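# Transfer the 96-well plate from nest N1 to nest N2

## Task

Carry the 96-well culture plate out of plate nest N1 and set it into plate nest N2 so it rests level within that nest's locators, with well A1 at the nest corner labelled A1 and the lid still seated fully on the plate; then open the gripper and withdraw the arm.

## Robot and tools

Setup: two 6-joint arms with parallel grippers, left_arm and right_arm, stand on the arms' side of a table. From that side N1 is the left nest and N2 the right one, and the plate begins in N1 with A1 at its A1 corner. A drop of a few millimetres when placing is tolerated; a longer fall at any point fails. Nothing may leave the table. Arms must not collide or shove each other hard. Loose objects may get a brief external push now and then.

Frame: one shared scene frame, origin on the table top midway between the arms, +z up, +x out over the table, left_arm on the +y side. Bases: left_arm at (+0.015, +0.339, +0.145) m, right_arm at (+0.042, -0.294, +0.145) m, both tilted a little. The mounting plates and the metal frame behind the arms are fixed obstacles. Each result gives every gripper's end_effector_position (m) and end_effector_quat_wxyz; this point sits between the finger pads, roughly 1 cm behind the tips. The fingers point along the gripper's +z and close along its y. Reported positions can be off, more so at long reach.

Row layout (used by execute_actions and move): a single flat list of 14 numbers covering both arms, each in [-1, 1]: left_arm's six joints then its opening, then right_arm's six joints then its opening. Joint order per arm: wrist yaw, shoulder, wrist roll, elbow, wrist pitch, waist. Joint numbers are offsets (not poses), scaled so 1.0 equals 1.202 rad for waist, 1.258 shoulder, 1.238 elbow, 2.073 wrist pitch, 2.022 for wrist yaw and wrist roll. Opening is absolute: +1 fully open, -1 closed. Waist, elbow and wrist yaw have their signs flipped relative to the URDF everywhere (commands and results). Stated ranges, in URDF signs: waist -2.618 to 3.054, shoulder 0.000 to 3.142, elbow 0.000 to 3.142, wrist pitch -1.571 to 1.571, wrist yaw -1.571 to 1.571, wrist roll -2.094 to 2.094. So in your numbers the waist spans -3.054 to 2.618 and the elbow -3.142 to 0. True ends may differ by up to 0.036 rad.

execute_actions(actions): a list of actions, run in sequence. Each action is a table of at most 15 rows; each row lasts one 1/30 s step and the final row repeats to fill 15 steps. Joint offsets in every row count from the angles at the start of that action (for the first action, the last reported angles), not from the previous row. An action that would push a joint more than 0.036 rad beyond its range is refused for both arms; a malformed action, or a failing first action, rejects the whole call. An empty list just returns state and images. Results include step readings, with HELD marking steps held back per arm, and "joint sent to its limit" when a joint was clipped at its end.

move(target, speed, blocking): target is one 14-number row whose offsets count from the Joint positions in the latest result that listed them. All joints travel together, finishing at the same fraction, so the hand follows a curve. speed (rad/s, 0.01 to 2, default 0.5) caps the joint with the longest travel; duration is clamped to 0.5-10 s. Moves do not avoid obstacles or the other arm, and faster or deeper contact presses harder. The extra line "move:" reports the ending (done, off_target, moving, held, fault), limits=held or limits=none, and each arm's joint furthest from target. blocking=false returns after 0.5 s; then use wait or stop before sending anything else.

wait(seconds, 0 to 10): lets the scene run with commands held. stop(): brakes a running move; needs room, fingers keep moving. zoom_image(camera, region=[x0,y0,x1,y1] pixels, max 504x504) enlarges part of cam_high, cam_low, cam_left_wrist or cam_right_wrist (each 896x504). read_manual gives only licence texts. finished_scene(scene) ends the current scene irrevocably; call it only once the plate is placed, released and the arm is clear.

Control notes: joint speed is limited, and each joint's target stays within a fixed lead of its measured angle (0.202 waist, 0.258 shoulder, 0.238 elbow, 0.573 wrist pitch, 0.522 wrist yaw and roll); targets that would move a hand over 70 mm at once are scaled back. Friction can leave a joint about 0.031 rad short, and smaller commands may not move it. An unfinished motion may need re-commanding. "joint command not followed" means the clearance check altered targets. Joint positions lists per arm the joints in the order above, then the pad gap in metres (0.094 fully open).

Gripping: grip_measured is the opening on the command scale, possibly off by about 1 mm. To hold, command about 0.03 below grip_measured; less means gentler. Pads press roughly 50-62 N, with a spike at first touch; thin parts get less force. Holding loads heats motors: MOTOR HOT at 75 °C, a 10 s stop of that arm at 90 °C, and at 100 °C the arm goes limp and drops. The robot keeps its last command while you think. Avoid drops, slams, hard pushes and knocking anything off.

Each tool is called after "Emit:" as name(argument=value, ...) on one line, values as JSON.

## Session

Emit:
execute_actions(actions=[])

Scene clock: 0.00 s.
left_arm: end_effector_position=(+0.3216, +0.4867, +0.2705) grip_measured=+1.000 end_effector_quat_wxyz=(+0.106, +0.172, +0.978, -0.044) | right_arm: end_effector_position=(+0.0775, -0.9750, +0.2803) grip_measured=+1.000 end_effector_quat_wxyz=(+0.500, +0.805, +0.213, -0.237)
Joint names: [wrist yaw, shoulder, wrist roll, elbow, wrist pitch, waist]
Joint positions: left_arm=[-0.7    1.363  1.387 -1.435 -1.464 -1.247  0.094] | right_arm=[ 0.111  2.292  1.369 -1.886  0.036  1.555  0.094]
Joint velocities: left_arm=[-0.007  0.007 -0.007 -0.002 -0.022 -0.012  0.   ] | right_arm=[-0.007 -0.007 -0.037  0.007 -0.051 -0.012  0.   ]
Joint targets: left_arm=[-0.700 1.363 1.387 -1.435 -1.464 -1.247] | right_arm=[0.111 2.292 1.369 -1.886 0.036 1.555]
camera_calibration (this result's frames):
cam_left_wrist: T_world_to_cam=[[-0.369061, -0.929066, 0.0250914, 0.568426], [-0.788461, 0.327272, 0.52079, -0.0256764], [-0.49206, 0.17242, -0.853316, 0.423322], [0, 0, 0, 1]] pos_world=[0.397839, 0.46352, 0.360337]
cam_right_wrist: T_world_to_cam=[[-0.329623, 0.461262, -0.823763, 0.703682], [0.889305, 0.444651, -0.106869, 0.436055], [0.316992, -0.767804, -0.556771, -0.511806], [0, 0, 0, 1]] pos_world=[0.00640276, -0.911441, 0.341309]

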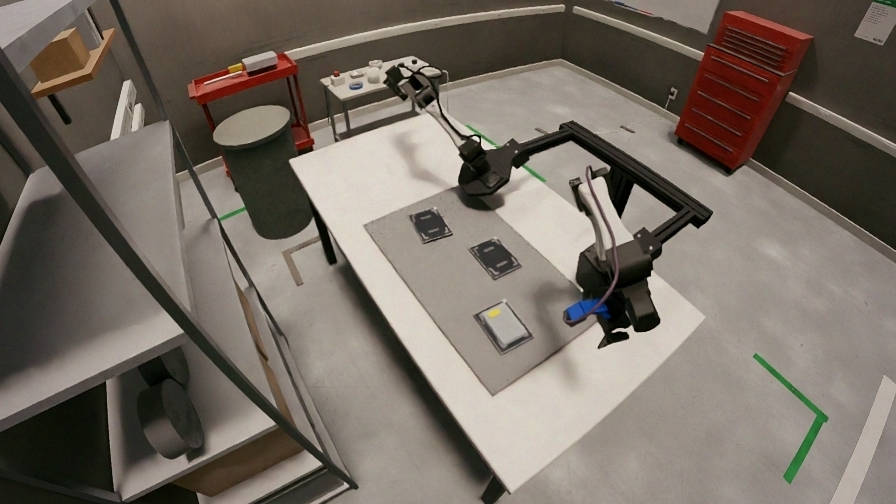

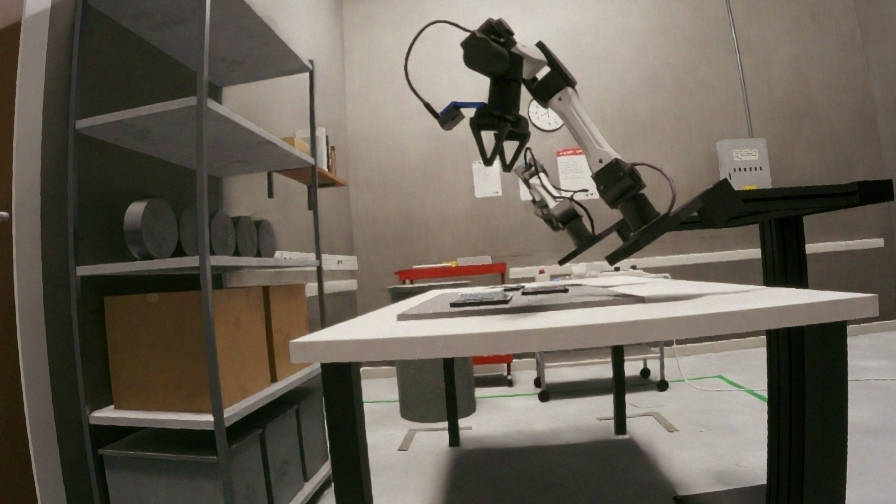

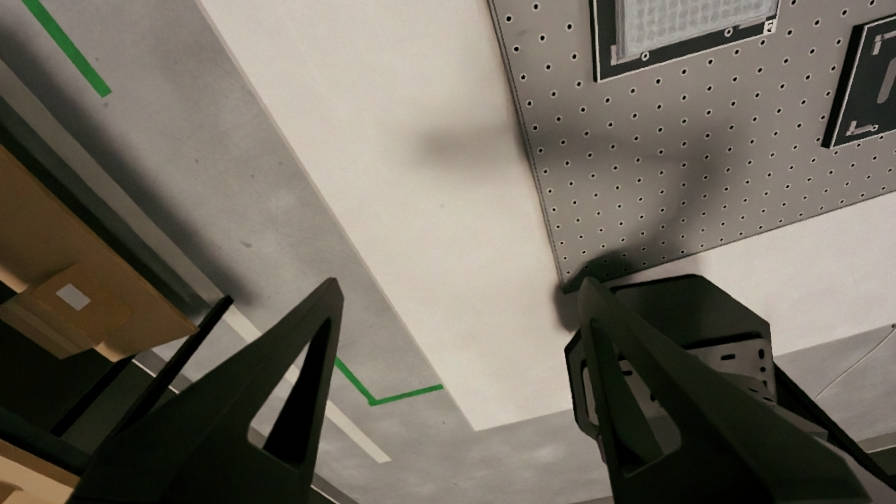

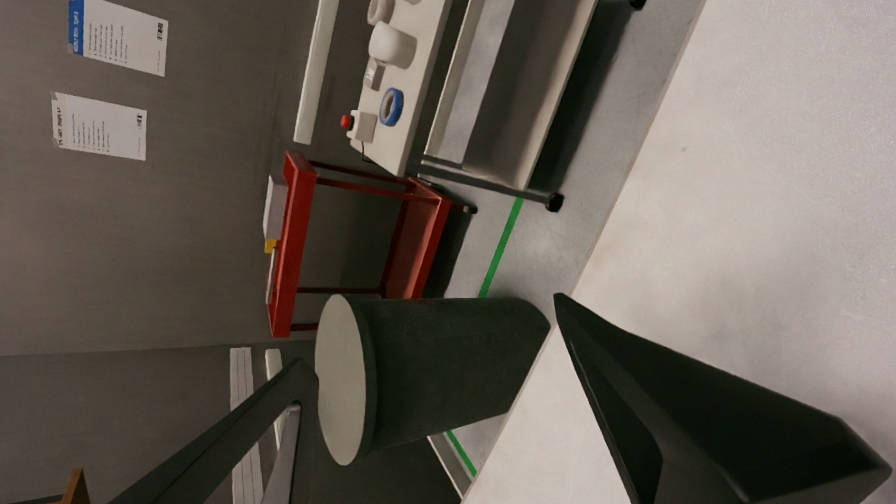

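Emit:
zoom_image(camera="cam_high", region=[380,180,580,380])

Region (380, 180, 580, 380) of cam_high's 896x504 image, scaled by 2.520, with more detail than that image has.

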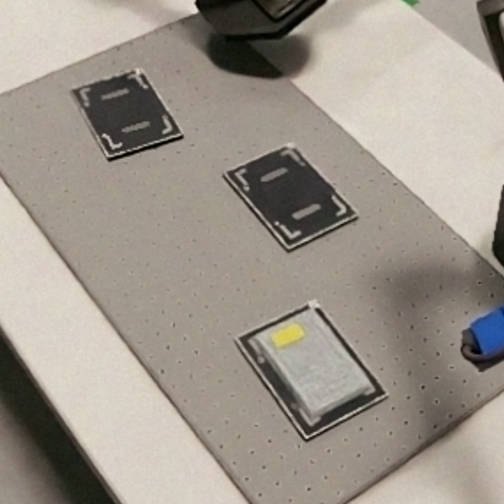

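Emit:
move(target=[0.38,0,0.011,0,0.2,0.6,1, -0.13,-0.957,-0.66,0.75,-0.348,-0.6,1], speed=0.8)

Emit:
move(target=[0,0.06,0,0.3,0.165,0.535,1, 0,0,-0.66,0.1,0,-0.924,1], speed=0.8)

Scene clock: 14.87 s.
left_arm: end_effector_position=(+0.4089, +0.4590, +0.2170) grip_measured=+1.000 end_effector_quat_wxyz=(-0.069, +0.517, +0.841, +0.145) | right_arm: end_effector_position=(+0.2811, -0.5804, +0.2238) grip_measured=+1.000 end_effector_quat_wxyz=(+0.086, +0.407, +0.857, -0.303)
Joint names: [wrist yaw, shoulder, wrist roll, elbow, wrist pitch, waist]
Joint positions: left_arm=[ 0.06   1.363  1.404 -1.435 -1.064 -0.534  0.094] | right_arm=[-0.141  1.106  0.047 -0.978 -0.672  0.841  0.094]
Joint velocities: left_arm=[ 0.125  0.012 -0.022 -0.012 -0.022  0.017  0.   ] | right_arm=[ 0.022 -0.002 -0.037 -0.022 -0.022  0.012  0.   ]
Joint targets: left_arm=[0.069 1.363 1.410 -1.435 -1.049 -0.525] | right_arm=[-0.152 1.088 0.034 -0.958 -0.686 0.833]
move: off_target (right_arm); limits=none; left_arm: farthest joint: the wrist pitch, 0.015 radians from its target (0.414 radians at the start); right_arm: farthest joint: the elbow, 0.021 radians from its target (0.929 radians at the start)
camera_calibration (this result's frames):
cam_left_wrist: T_world_to_cam=[[-0.901935, -0.39189, -0.181483, 0.592392], [-0.341772, 0.39079, 0.854678, -0.204186], [-0.264018, 0.83289, -0.486404, -0.0506924], [0, 0, 0, 1]] pos_world=[0.45113, 0.354167, 0.257365]
cam_right_wrist: T_world_to_cam=[[-0.896892, -0.261903, 0.35636, 0.0178763], [-0.29089, 0.956308, -0.0292885, 0.684904], [-0.333119, -0.12993, -0.93389, 0.33257], [0, 0, 0, 1]] pos_world=[0.326051, -0.607086, 0.324273]

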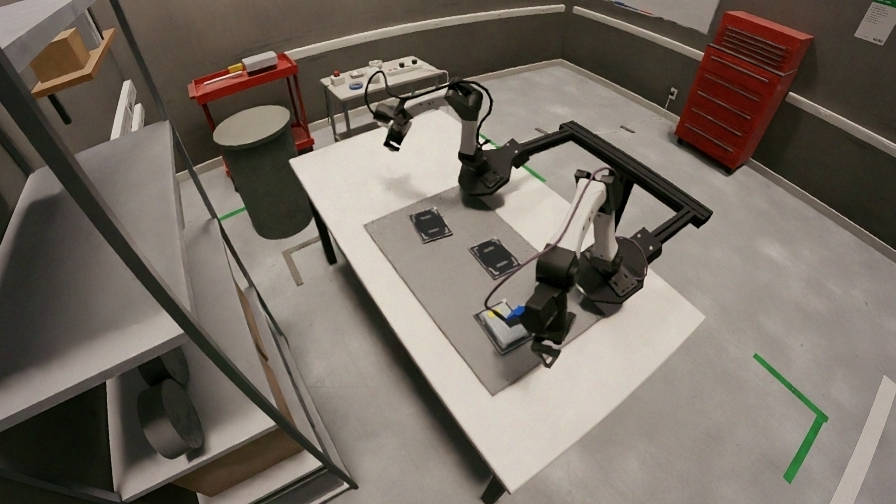

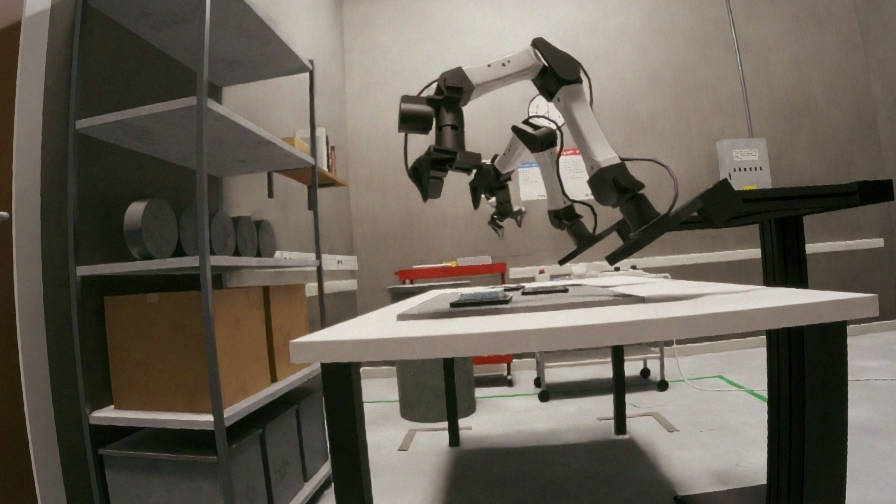

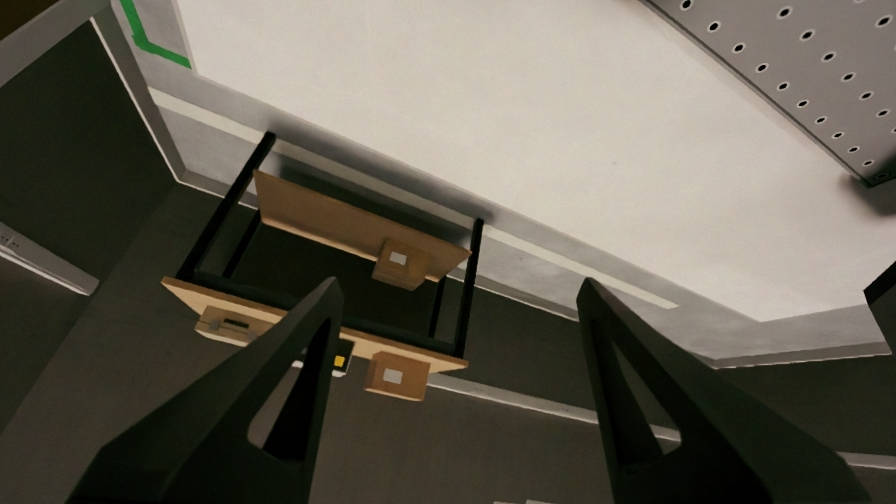

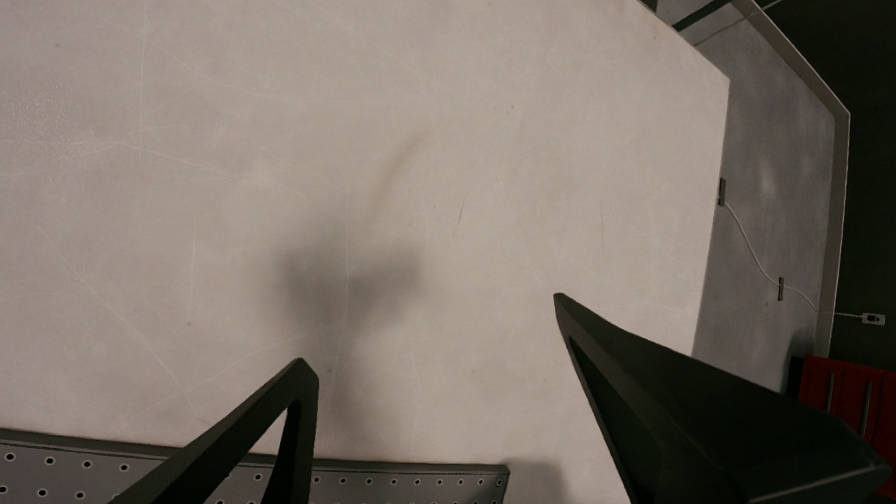

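Scene clock: 17.40 s.
left_arm: end_effector_position=(+0.3720, +0.2542, +0.0914) grip_measured=+1.000 end_effector_quat_wxyz=(-0.006, +0.737, +0.676, -0.005) | right_arm: end_effector_position=(+0.3872, -0.2774, +0.1407) grip_measured=+1.000 end_effector_quat_wxyz=(-0.075, +0.628, -0.773, +0.051)
Joint names: [wrist yaw, shoulder, wrist roll, elbow, wrist pitch, waist]
Joint positions: left_arm=[ 0.06   1.428  1.404 -1.077 -0.736  0.1    0.094] | right_arm=[-0.142  1.106 -1.275 -0.875 -0.671 -0.262  0.094]
Joint velocities: left_arm=[ 0.022 -0.012 -0.081 -0.017 -0.007  0.012  0.   ] | right_arm=[-0.022  0.007 -0.051 -0.002 -0.022  0.002  0.   ]
Joint targets: left_arm=[0.060 1.439 1.404 -1.063 -0.722 0.109] | right_arm=[-0.141 1.106 -1.287 -0.854 -0.672 -0.270]
move: off_target (right_arm); limits=none; left_arm: farthest joint: the elbow, 0.014 radians from its target (0.371 radians at the start); right_arm: farthest joint: the elbow, 0.021 radians from its target (0.124 radians at the start)
camera_calibration (this result's frames):
cam_left_wrist: T_world_to_cam=[[-0.993344, 0.11516, -0.00232359, 0.344883], [0.0807115, 0.710306, 0.69925, -0.253602], [0.0821764, 0.694409, -0.714873, -0.0236702], [0, 0, 0, 1]] pos_world=[0.365001, 0.156855, 0.161211]
cam_right_wrist: T_world_to_cam=[[0.862224, -0.468209, 0.19326, -0.493426], [-0.504211, -0.756912, 0.415759, -0.0316699], [-0.0483811, -0.455921, -0.888704, 0.122665], [0, 0, 0, 1]] pos_world=[0.41541, -0.199072, 0.21754]

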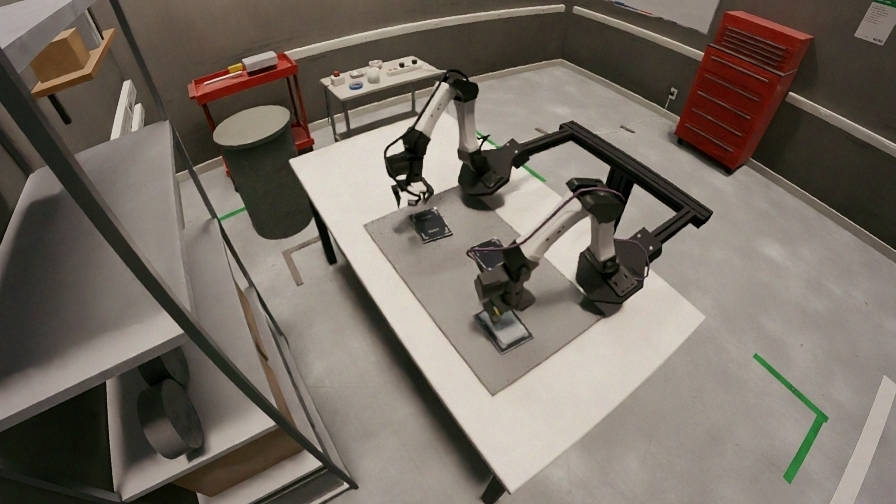

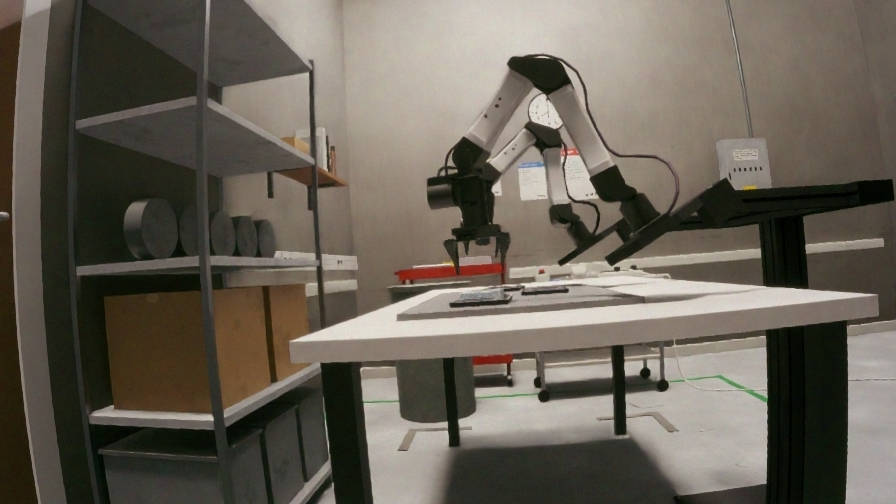

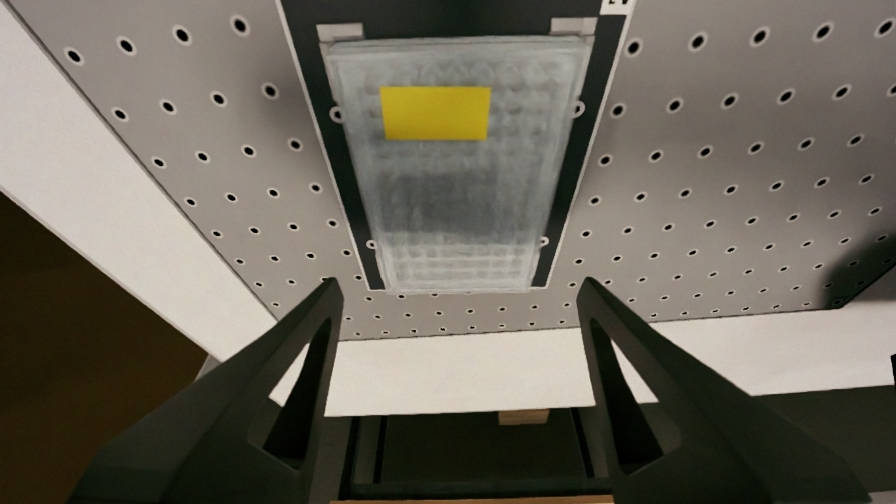

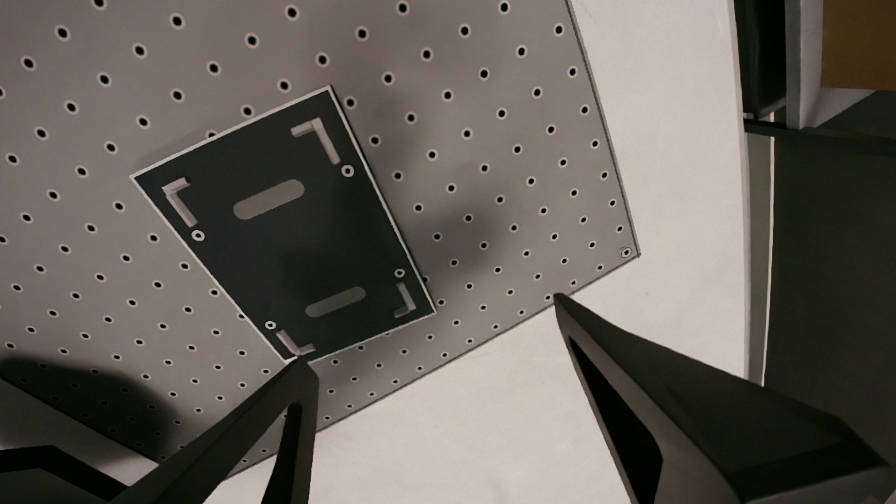

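Emit:
move(target=[0.012,0.069,-0.016,0.055,0.075,0.029,1, 0,0,0,0,0,0,1], speed=0.3)

Scene clock: 32.13 s.
left_arm: end_effector_position=(+0.3705, +0.2462, +0.0581) grip_measured=+1.000 end_effector_quat_wxyz=(-0.003, +0.735, +0.679, -0.000) | right_arm: end_effector_position=(+0.3872, -0.2774, +0.1407) grip_measured=+1.000 end_effector_quat_wxyz=(-0.075, +0.628, -0.773, +0.051)
Joint names: [wrist yaw, shoulder, wrist roll, elbow, wrist pitch, waist]
Joint positions: left_arm=[ 0.077  1.506  1.377 -1.023 -0.595  0.124  0.094] | right_arm=[-0.142  1.106 -1.275 -0.875 -0.671 -0.262  0.094]
Joint velocities: left_arm=[ 0.066 -0.012  0.066 -0.002  0.066  0.017  0.   ] | right_arm=[ 0.037 -0.002  0.022 -0.002 -0.022  0.012  0.   ]
Joint targets: left_arm=[0.085 1.515 1.371 -1.009 -0.581 0.135] | right_arm=[-0.142 1.106 -1.275 -0.875 -0.671 -0.262]
move: done; limits=none; left_arm: farthest joint: the wrist pitch, 0.015 radians from its target (0.156 radians at the start); right_arm: farthest joint: the waist, 0.000 radians from its target (0.000 radians at the start)
camera_calibration (this result's frames):
cam_left_wrist: T_world_to_cam=[[-0.99394, 0.109079, -0.0135693, 0.346596], [0.0682632, 0.709298, 0.701596, -0.219814], [0.0861543, 0.696418, -0.712446, -0.0438548], [0, 0, 0, 1]] pos_world=[0.363279, 0.148649, 0.12768]
cam_right_wrist: T_world_to_cam=[[0.862573, -0.467536, 0.193335, -0.493385], [-0.503648, -0.757233, 0.415856, -0.0319908], [-0.0480283, -0.456079, -0.888642, 0.122476], [0, 0, 0, 1]] pos_world=[0.415351, -0.199041, 0.217529]

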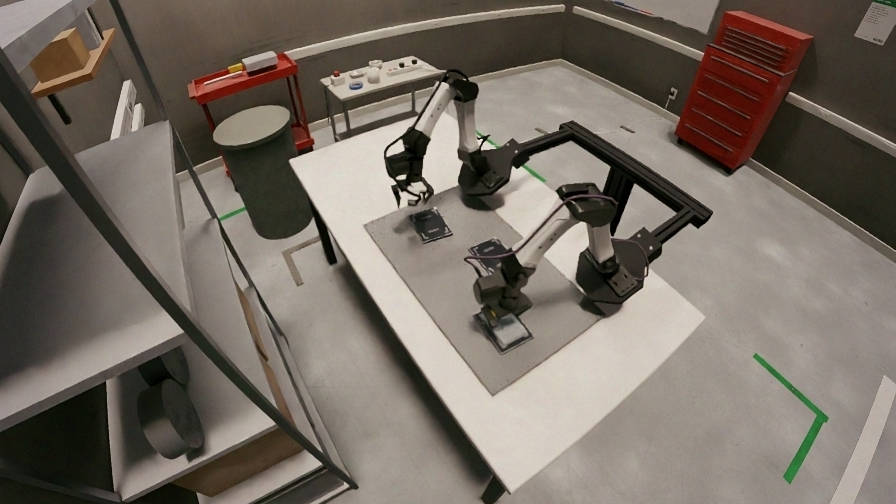

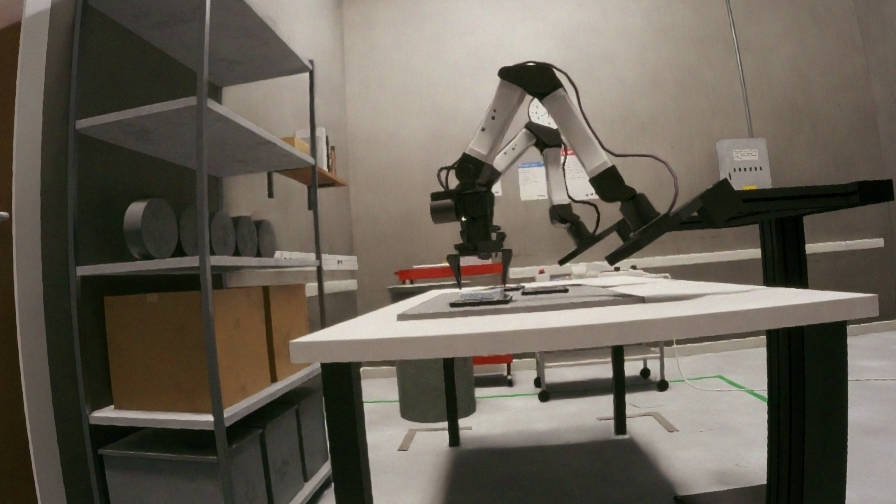

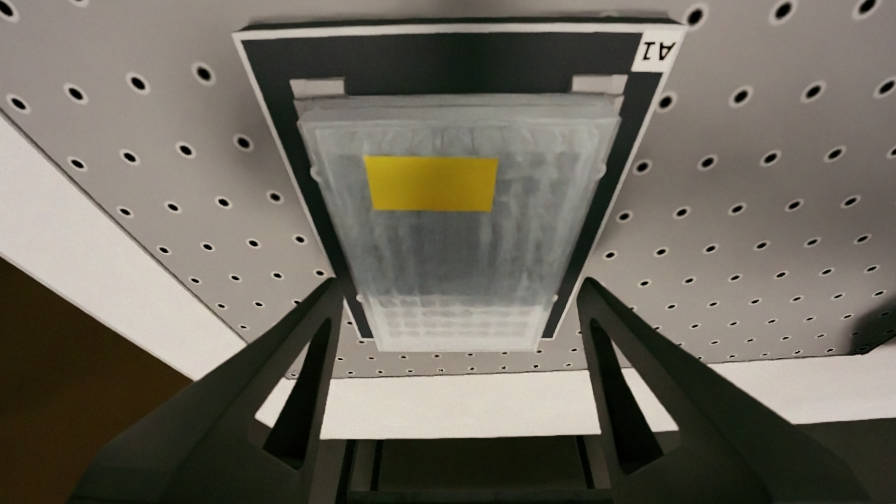

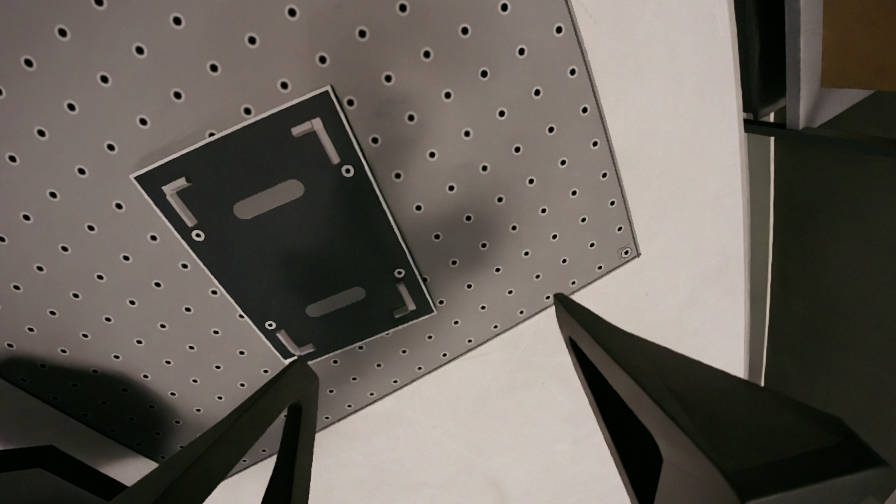

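Emit:
move(target=[0,0.055,0,0.028,0.046,-0.011,1, 0,0,0,0,0,0,1], speed=0.12)

Scene clock: 37.07 s.
left_arm: end_effector_position=(+0.3710, +0.2445, +0.0376) grip_measured=+1.000 end_effector_quat_wxyz=(-0.002, +0.734, +0.679, +0.001) | right_arm: end_effector_position=(+0.3872, -0.2774, +0.1407) grip_measured=+1.000 end_effector_quat_wxyz=(-0.075, +0.628, -0.773, +0.051)
Joint names: [wrist yaw, shoulder, wrist roll, elbow, wrist pitch, waist]
Joint positions: left_arm=[ 0.077  1.563  1.377 -1.003 -0.515  0.124  0.094] | right_arm=[-0.142  1.106 -1.275 -0.875 -0.671 -0.262  0.094]
Joint velocities: left_arm=[-0.066 -0.012  0.022 -0.002 -0.037 -0.002  0.   ] | right_arm=[ 0.007  0.002  0.007  0.012 -0.007  0.012  0.   ]
Joint targets: left_arm=[0.077 1.575 1.377 -0.988 -0.500 0.111] | right_arm=[-0.142 1.106 -1.275 -0.875 -0.671 -0.262]
move: done; limits=none; left_arm: farthest joint: the elbow, 0.015 radians from its target (0.035 radians at the start); right_arm: farthest joint: the waist, 0.000 radians from its target (0.000 radians at the start)
camera_calibration (this result's frames):
cam_left_wrist: T_world_to_cam=[[-0.993914, 0.108785, -0.0173226, 0.347151], [0.0654946, 0.710035, 0.701114, -0.203359], [0.0885702, 0.695712, -0.712839, -0.0580593], [0, 0, 0, 1]] pos_world=[0.3635, 0.14702, 0.107204]
cam_right_wrist: T_world_to_cam=[[0.862573, -0.467536, 0.193335, -0.493385], [-0.503648, -0.757233, 0.415856, -0.0319908], [-0.0480283, -0.456079, -0.888642, 0.122476], [0, 0, 0, 1]] pos_world=[0.415351, -0.199041, 0.217529]

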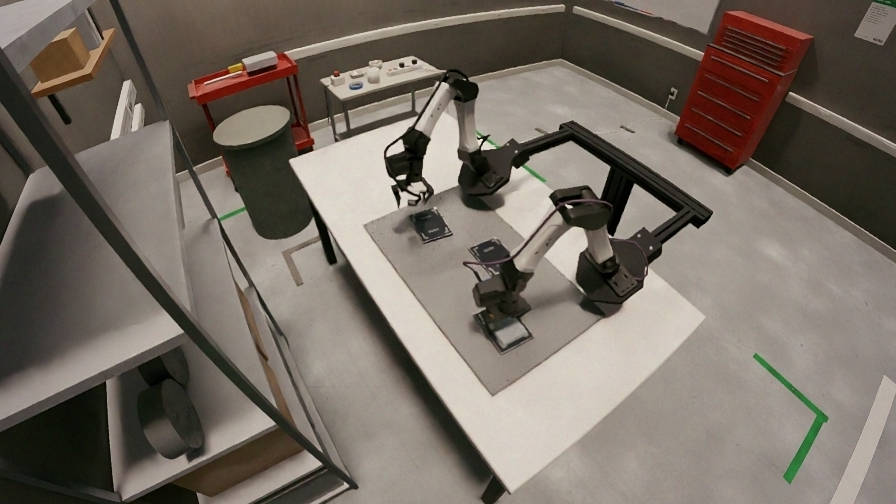

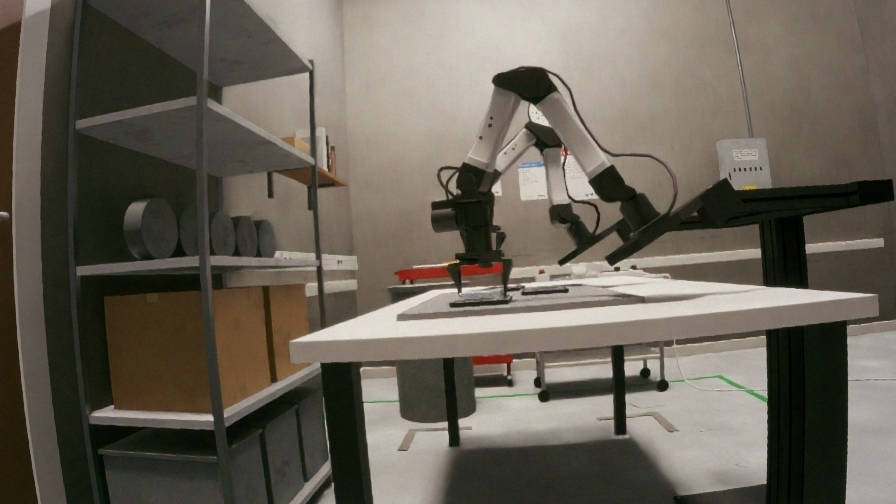

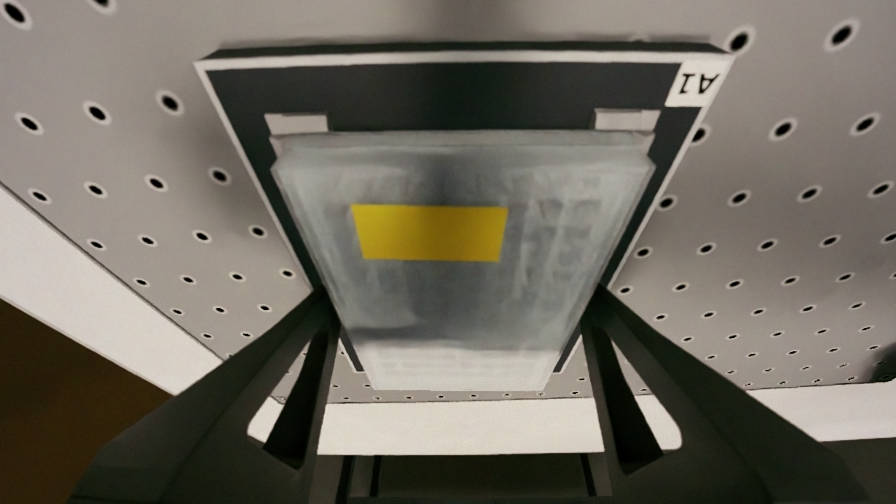

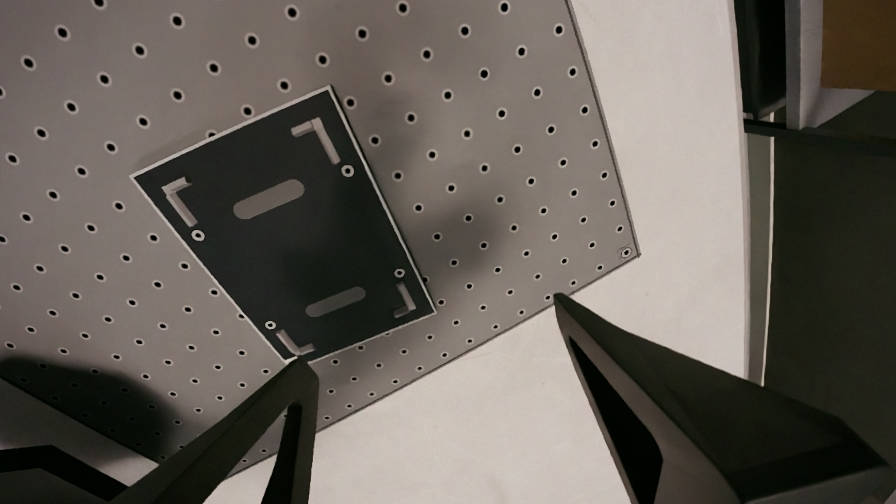

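Emit:
execute_actions(actions=[[[0,0,0,0,0,0,0.88, 0,0,0,0,0,0,1]],[[0,0,0,0,0,0,0.72, 0,0,0,0,0,0,1]],[[0,0,0,0,0,0,0.72, 0,0,0,0,0,0,1]]])

Emit:
move(target=[0,-0.11,0,-0.03,-0.085,0,0.72, 0,0,0,0,0,0,1], speed=0.15)

Scene clock: 41.83 s.
left_arm: end_effector_position=(+0.3711, +0.2445, +0.0376) grip_measured=+0.804 end_effector_quat_wxyz=(-0.001, +0.734, +0.679, +0.001) | right_arm: end_effector_position=(+0.3872, -0.2774, +0.1407) grip_measured=+1.000 end_effector_quat_wxyz=(-0.075, +0.628, -0.773, +0.051)
Joint names: [wrist yaw, shoulder, wrist roll, elbow, wrist pitch, waist]
Joint positions: left_arm=[ 0.077  1.563  1.377 -1.003 -0.514  0.124  0.085] | right_arm=[-0.142  1.106 -1.275 -0.875 -0.671 -0.262  0.094]
Joint velocities: left_arm=[ 0.022  0.002  0.022 -0.017 -0.007  0.002  0.   ] | right_arm=[ 0.051  0.007 -0.007 -0.007  0.051  0.012  0.   ]
Joint targets: left_arm=[0.077 1.563 1.377 -1.003 -0.514 0.124] | right_arm=[-0.142 1.106 -1.275 -0.875 -0.671 -0.262]
Step readings (joint positions; steps 1 to 15: 1st action; 16 to 30: 2nd action; 31 to 45: 3rd action):
0: left_arm=[0.077 1.563 1.377 -1.003 -0.514 0.124] | right_arm=[-0.142 1.106 -1.275 -0.875 -0.671 -0.262]
1: left_arm=[0.077 1.563 1.377 -1.003 -0.514 0.124] | right_arm=[-0.142 1.106 -1.275 -0.875 -0.671 -0.262]
2: left_arm=[0.077 1.563 1.377 -1.003 -0.514 0.124] | right_arm=[-0.142 1.106 -1.275 -0.875 -0.671 -0.262]
4: left_arm=[0.077 1.563 1.377 -1.003 -0.514 0.124] | right_arm=[-0.142 1.106 -1.275 -0.875 -0.671 -0.262]
8: left_arm=[0.077 1.563 1.377 -1.003 -0.514 0.124] | right_arm=[-0.142 1.106 -1.275 -0.875 -0.671 -0.262]
15: left_arm=[0.077 1.563 1.377 -1.003 -0.514 0.124] | right_arm=[-0.142 1.106 -1.275 -0.875 -0.671 -0.262]
16: left_arm=[0.077 1.563 1.377 -1.003 -0.514 0.124] | right_arm=[-0.142 1.106 -1.275 -0.875 -0.671 -0.262]
17: left_arm=[0.077 1.563 1.377 -1.003 -0.514 0.124] | right_arm=[-0.142 1.106 -1.275 -0.875 -0.671 -0.262]
19: left_arm=[0.077 1.563 1.377 -1.003 -0.514 0.124] | right_arm=[-0.142 1.106 -1.275 -0.875 -0.671 -0.262]
23: left_arm=[0.077 1.563 1.377 -1.003 -0.514 0.124] | right_arm=[-0.142 1.106 -1.275 -0.875 -0.671 -0.262]
30: left_arm=[0.077 1.563 1.377 -1.003 -0.514 0.124] | right_arm=[-0.142 1.106 -1.275 -0.875 -0.671 -0.262]
31: left_arm=[0.077 1.563 1.377 -1.003 -0.514 0.124] | right_arm=[-0.142 1.106 -1.275 -0.875 -0.671 -0.262]
32: left_arm=[0.077 1.563 1.377 -1.003 -0.514 0.124] | right_arm=[-0.142 1.106 -1.275 -0.875 -0.671 -0.262]
34: left_arm=[0.077 1.563 1.377 -1.003 -0.514 0.124] | right_arm=[-0.142 1.106 -1.275 -0.875 -0.671 -0.262]
38: left_arm=[0.077 1.563 1.377 -1.003 -0.514 0.124] | right_arm=[-0.142 1.106 -1.275 -0.875 -0.671 -0.262]
45: Joint positions above
camera_calibration (this result's frames):
cam_left_wrist: T_world_to_cam=[[-0.993911, 0.108755, -0.0176979, 0.347264], [0.0652178, 0.710109, 0.701065, -0.20326], [0.0888118, 0.695642, -0.712878, -0.0581209], [0, 0, 0, 1]] pos_world=[0.363567, 0.147002, 0.107211]
cam_right_wrist: T_world_to_cam=[[0.862573, -0.467536, 0.193335, -0.493385], [-0.503648, -0.757233, 0.415856, -0.0319908], [-0.0480283, -0.456079, -0.888642, 0.122476], [0, 0, 0, 1]] pos_world=[0.415351, -0.199041, 0.217529]

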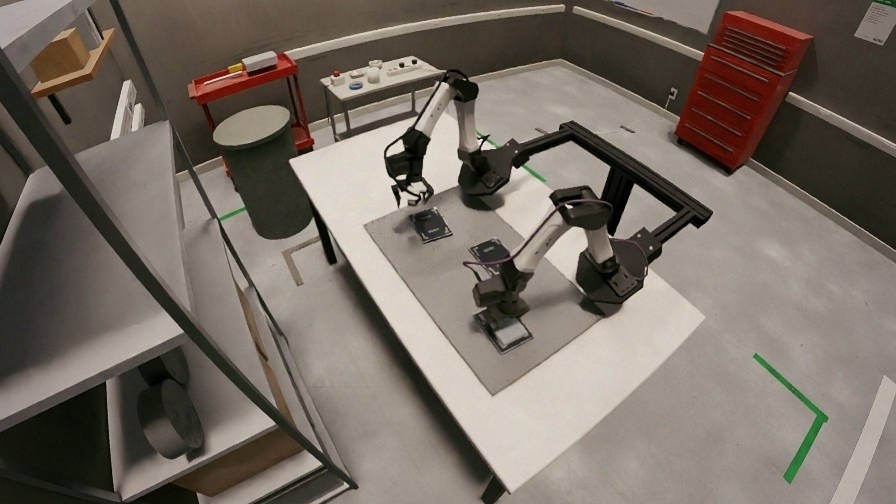

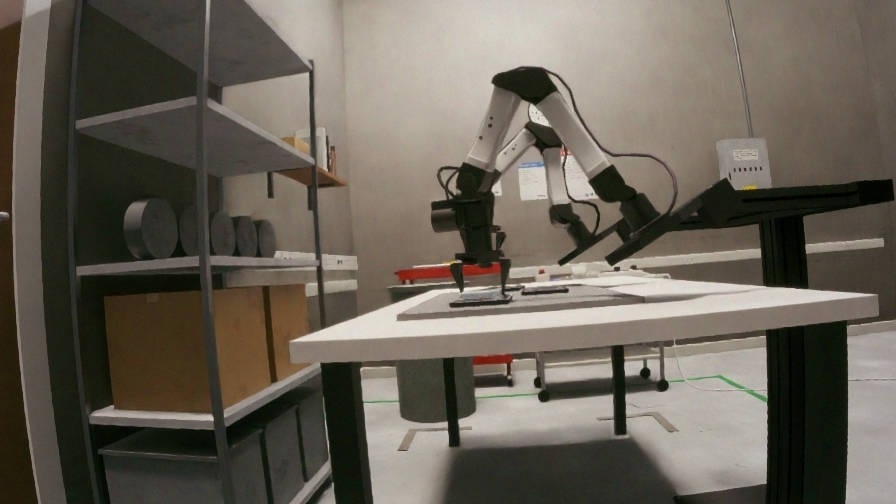

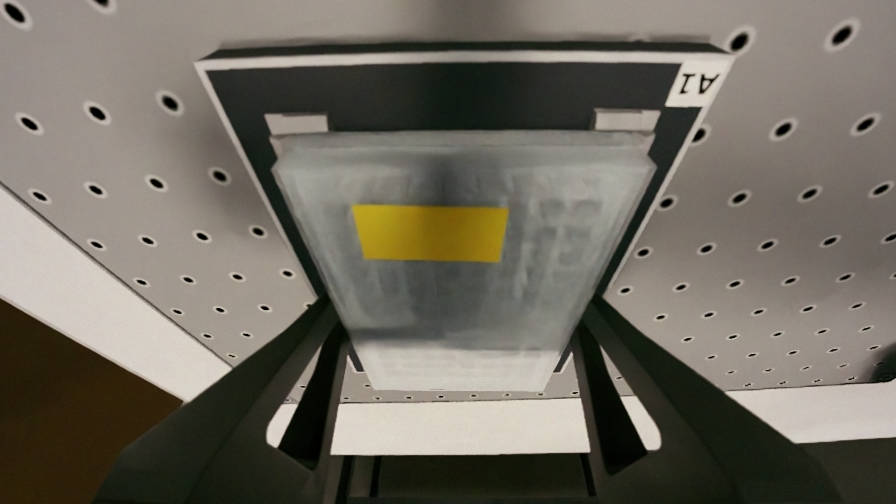

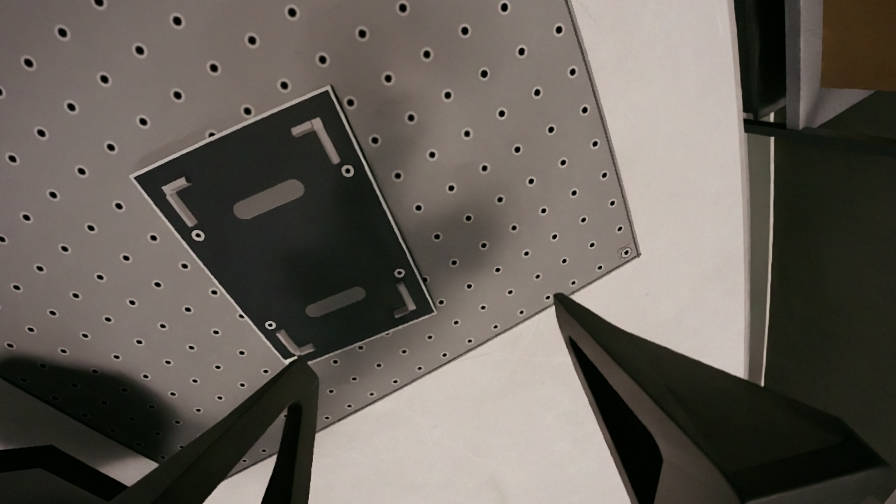

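Scene clock: 43.60 s.
left_arm: end_effector_position=(+0.3593, +0.2506, +0.0743) grip_measured=+0.804 end_effector_quat_wxyz=(-0.015, +0.735, +0.678, -0.008) | right_arm: end_effector_position=(+0.3872, -0.2774, +0.1407) grip_measured=+1.000 end_effector_quat_wxyz=(-0.075, +0.628, -0.773, +0.051)
Joint names: [wrist yaw, shoulder, wrist roll, elbow, wrist pitch, waist]
Joint positions: left_arm=[ 0.077  1.449  1.377 -1.02  -0.678  0.124  0.085] | right_arm=[-0.142  1.106 -1.275 -0.875 -0.671 -0.262  0.094]
Joint velocities: left_arm=[ 0.022  0.002  0.007 -0.002  0.066 -0.012 -0.001] | right_arm=[0.037 0.002 0.022 0.002 0.007 0.007 0.   ]
Joint targets: left_arm=[0.077 1.425 1.377 -1.041 -0.690 0.124] | right_arm=[-0.142 1.106 -1.275 -0.875 -0.671 -0.262]
move: off_target (left_arm); limits=none; left_arm: farthest joint: the shoulder, 0.024 radians from its target (0.138 radians at the start); right_arm: farthest joint: the waist, 0.000 radians from its target (0.000 radians at the start)
camera_calibration (this result's frames):
cam_left_wrist: T_world_to_cam=[[-0.993695, 0.111165, 0.0145879, 0.332479], [0.0890743, 0.703728, 0.704864, -0.239832], [0.0680906, 0.701719, -0.709193, -0.0294858], [0, 0, 0, 1]] pos_world=[0.353753, 0.152507, 0.143287]
cam_right_wrist: T_world_to_cam=[[0.862573, -0.467536, 0.193335, -0.493385], [-0.503648, -0.757233, 0.415856, -0.0319908], [-0.0480283, -0.456079, -0.888642, 0.122476], [0, 0, 0, 1]] pos_world=[0.415351, -0.199041, 0.217529]

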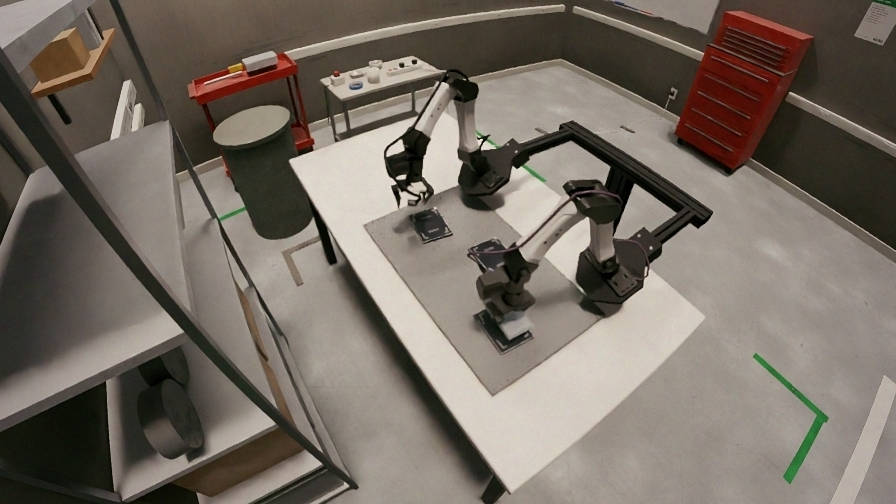

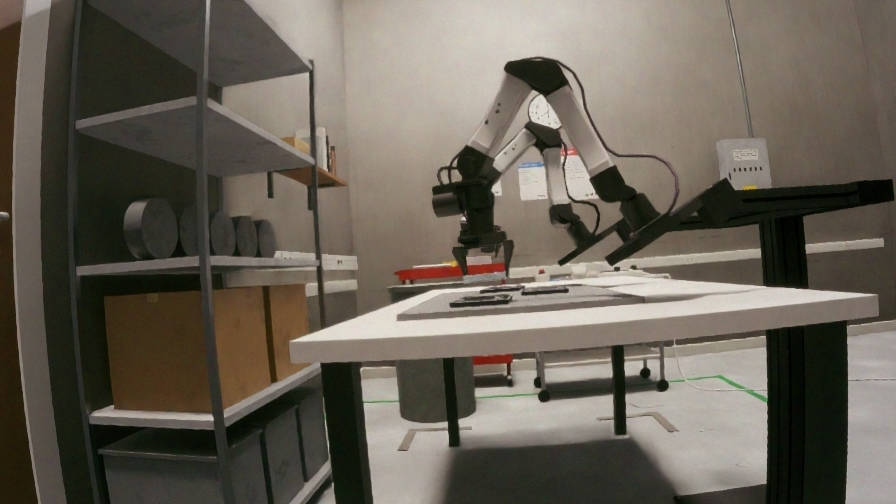

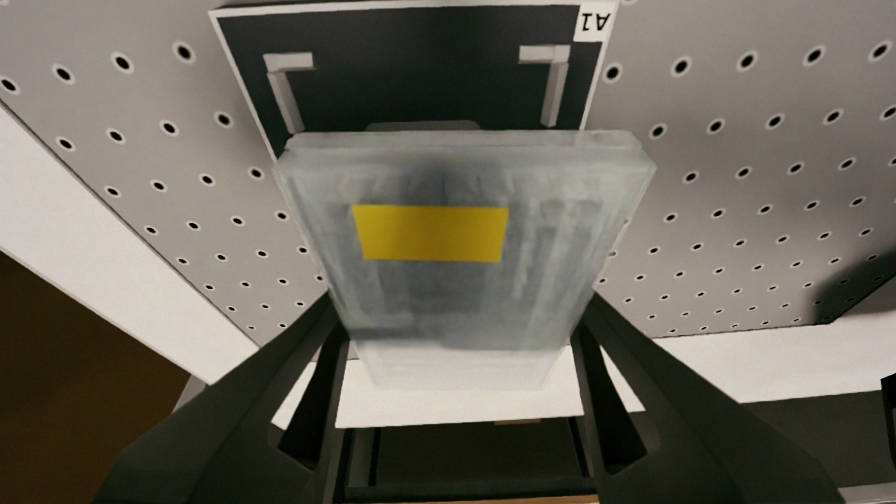

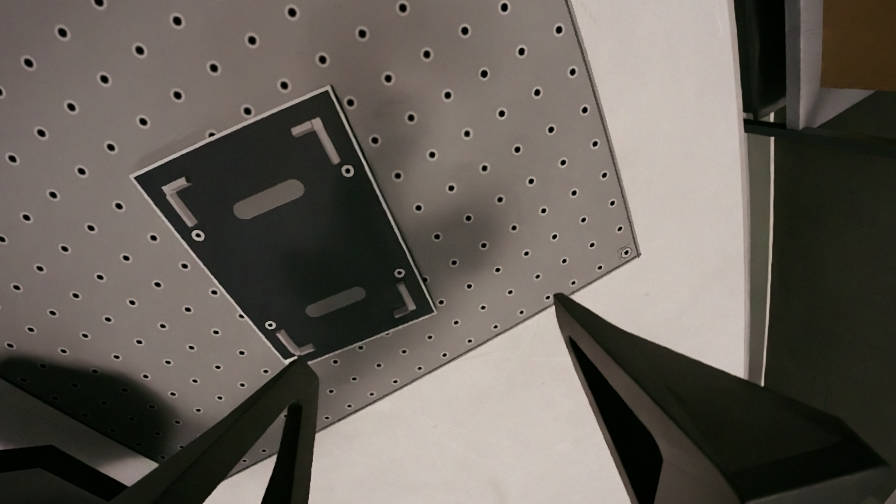

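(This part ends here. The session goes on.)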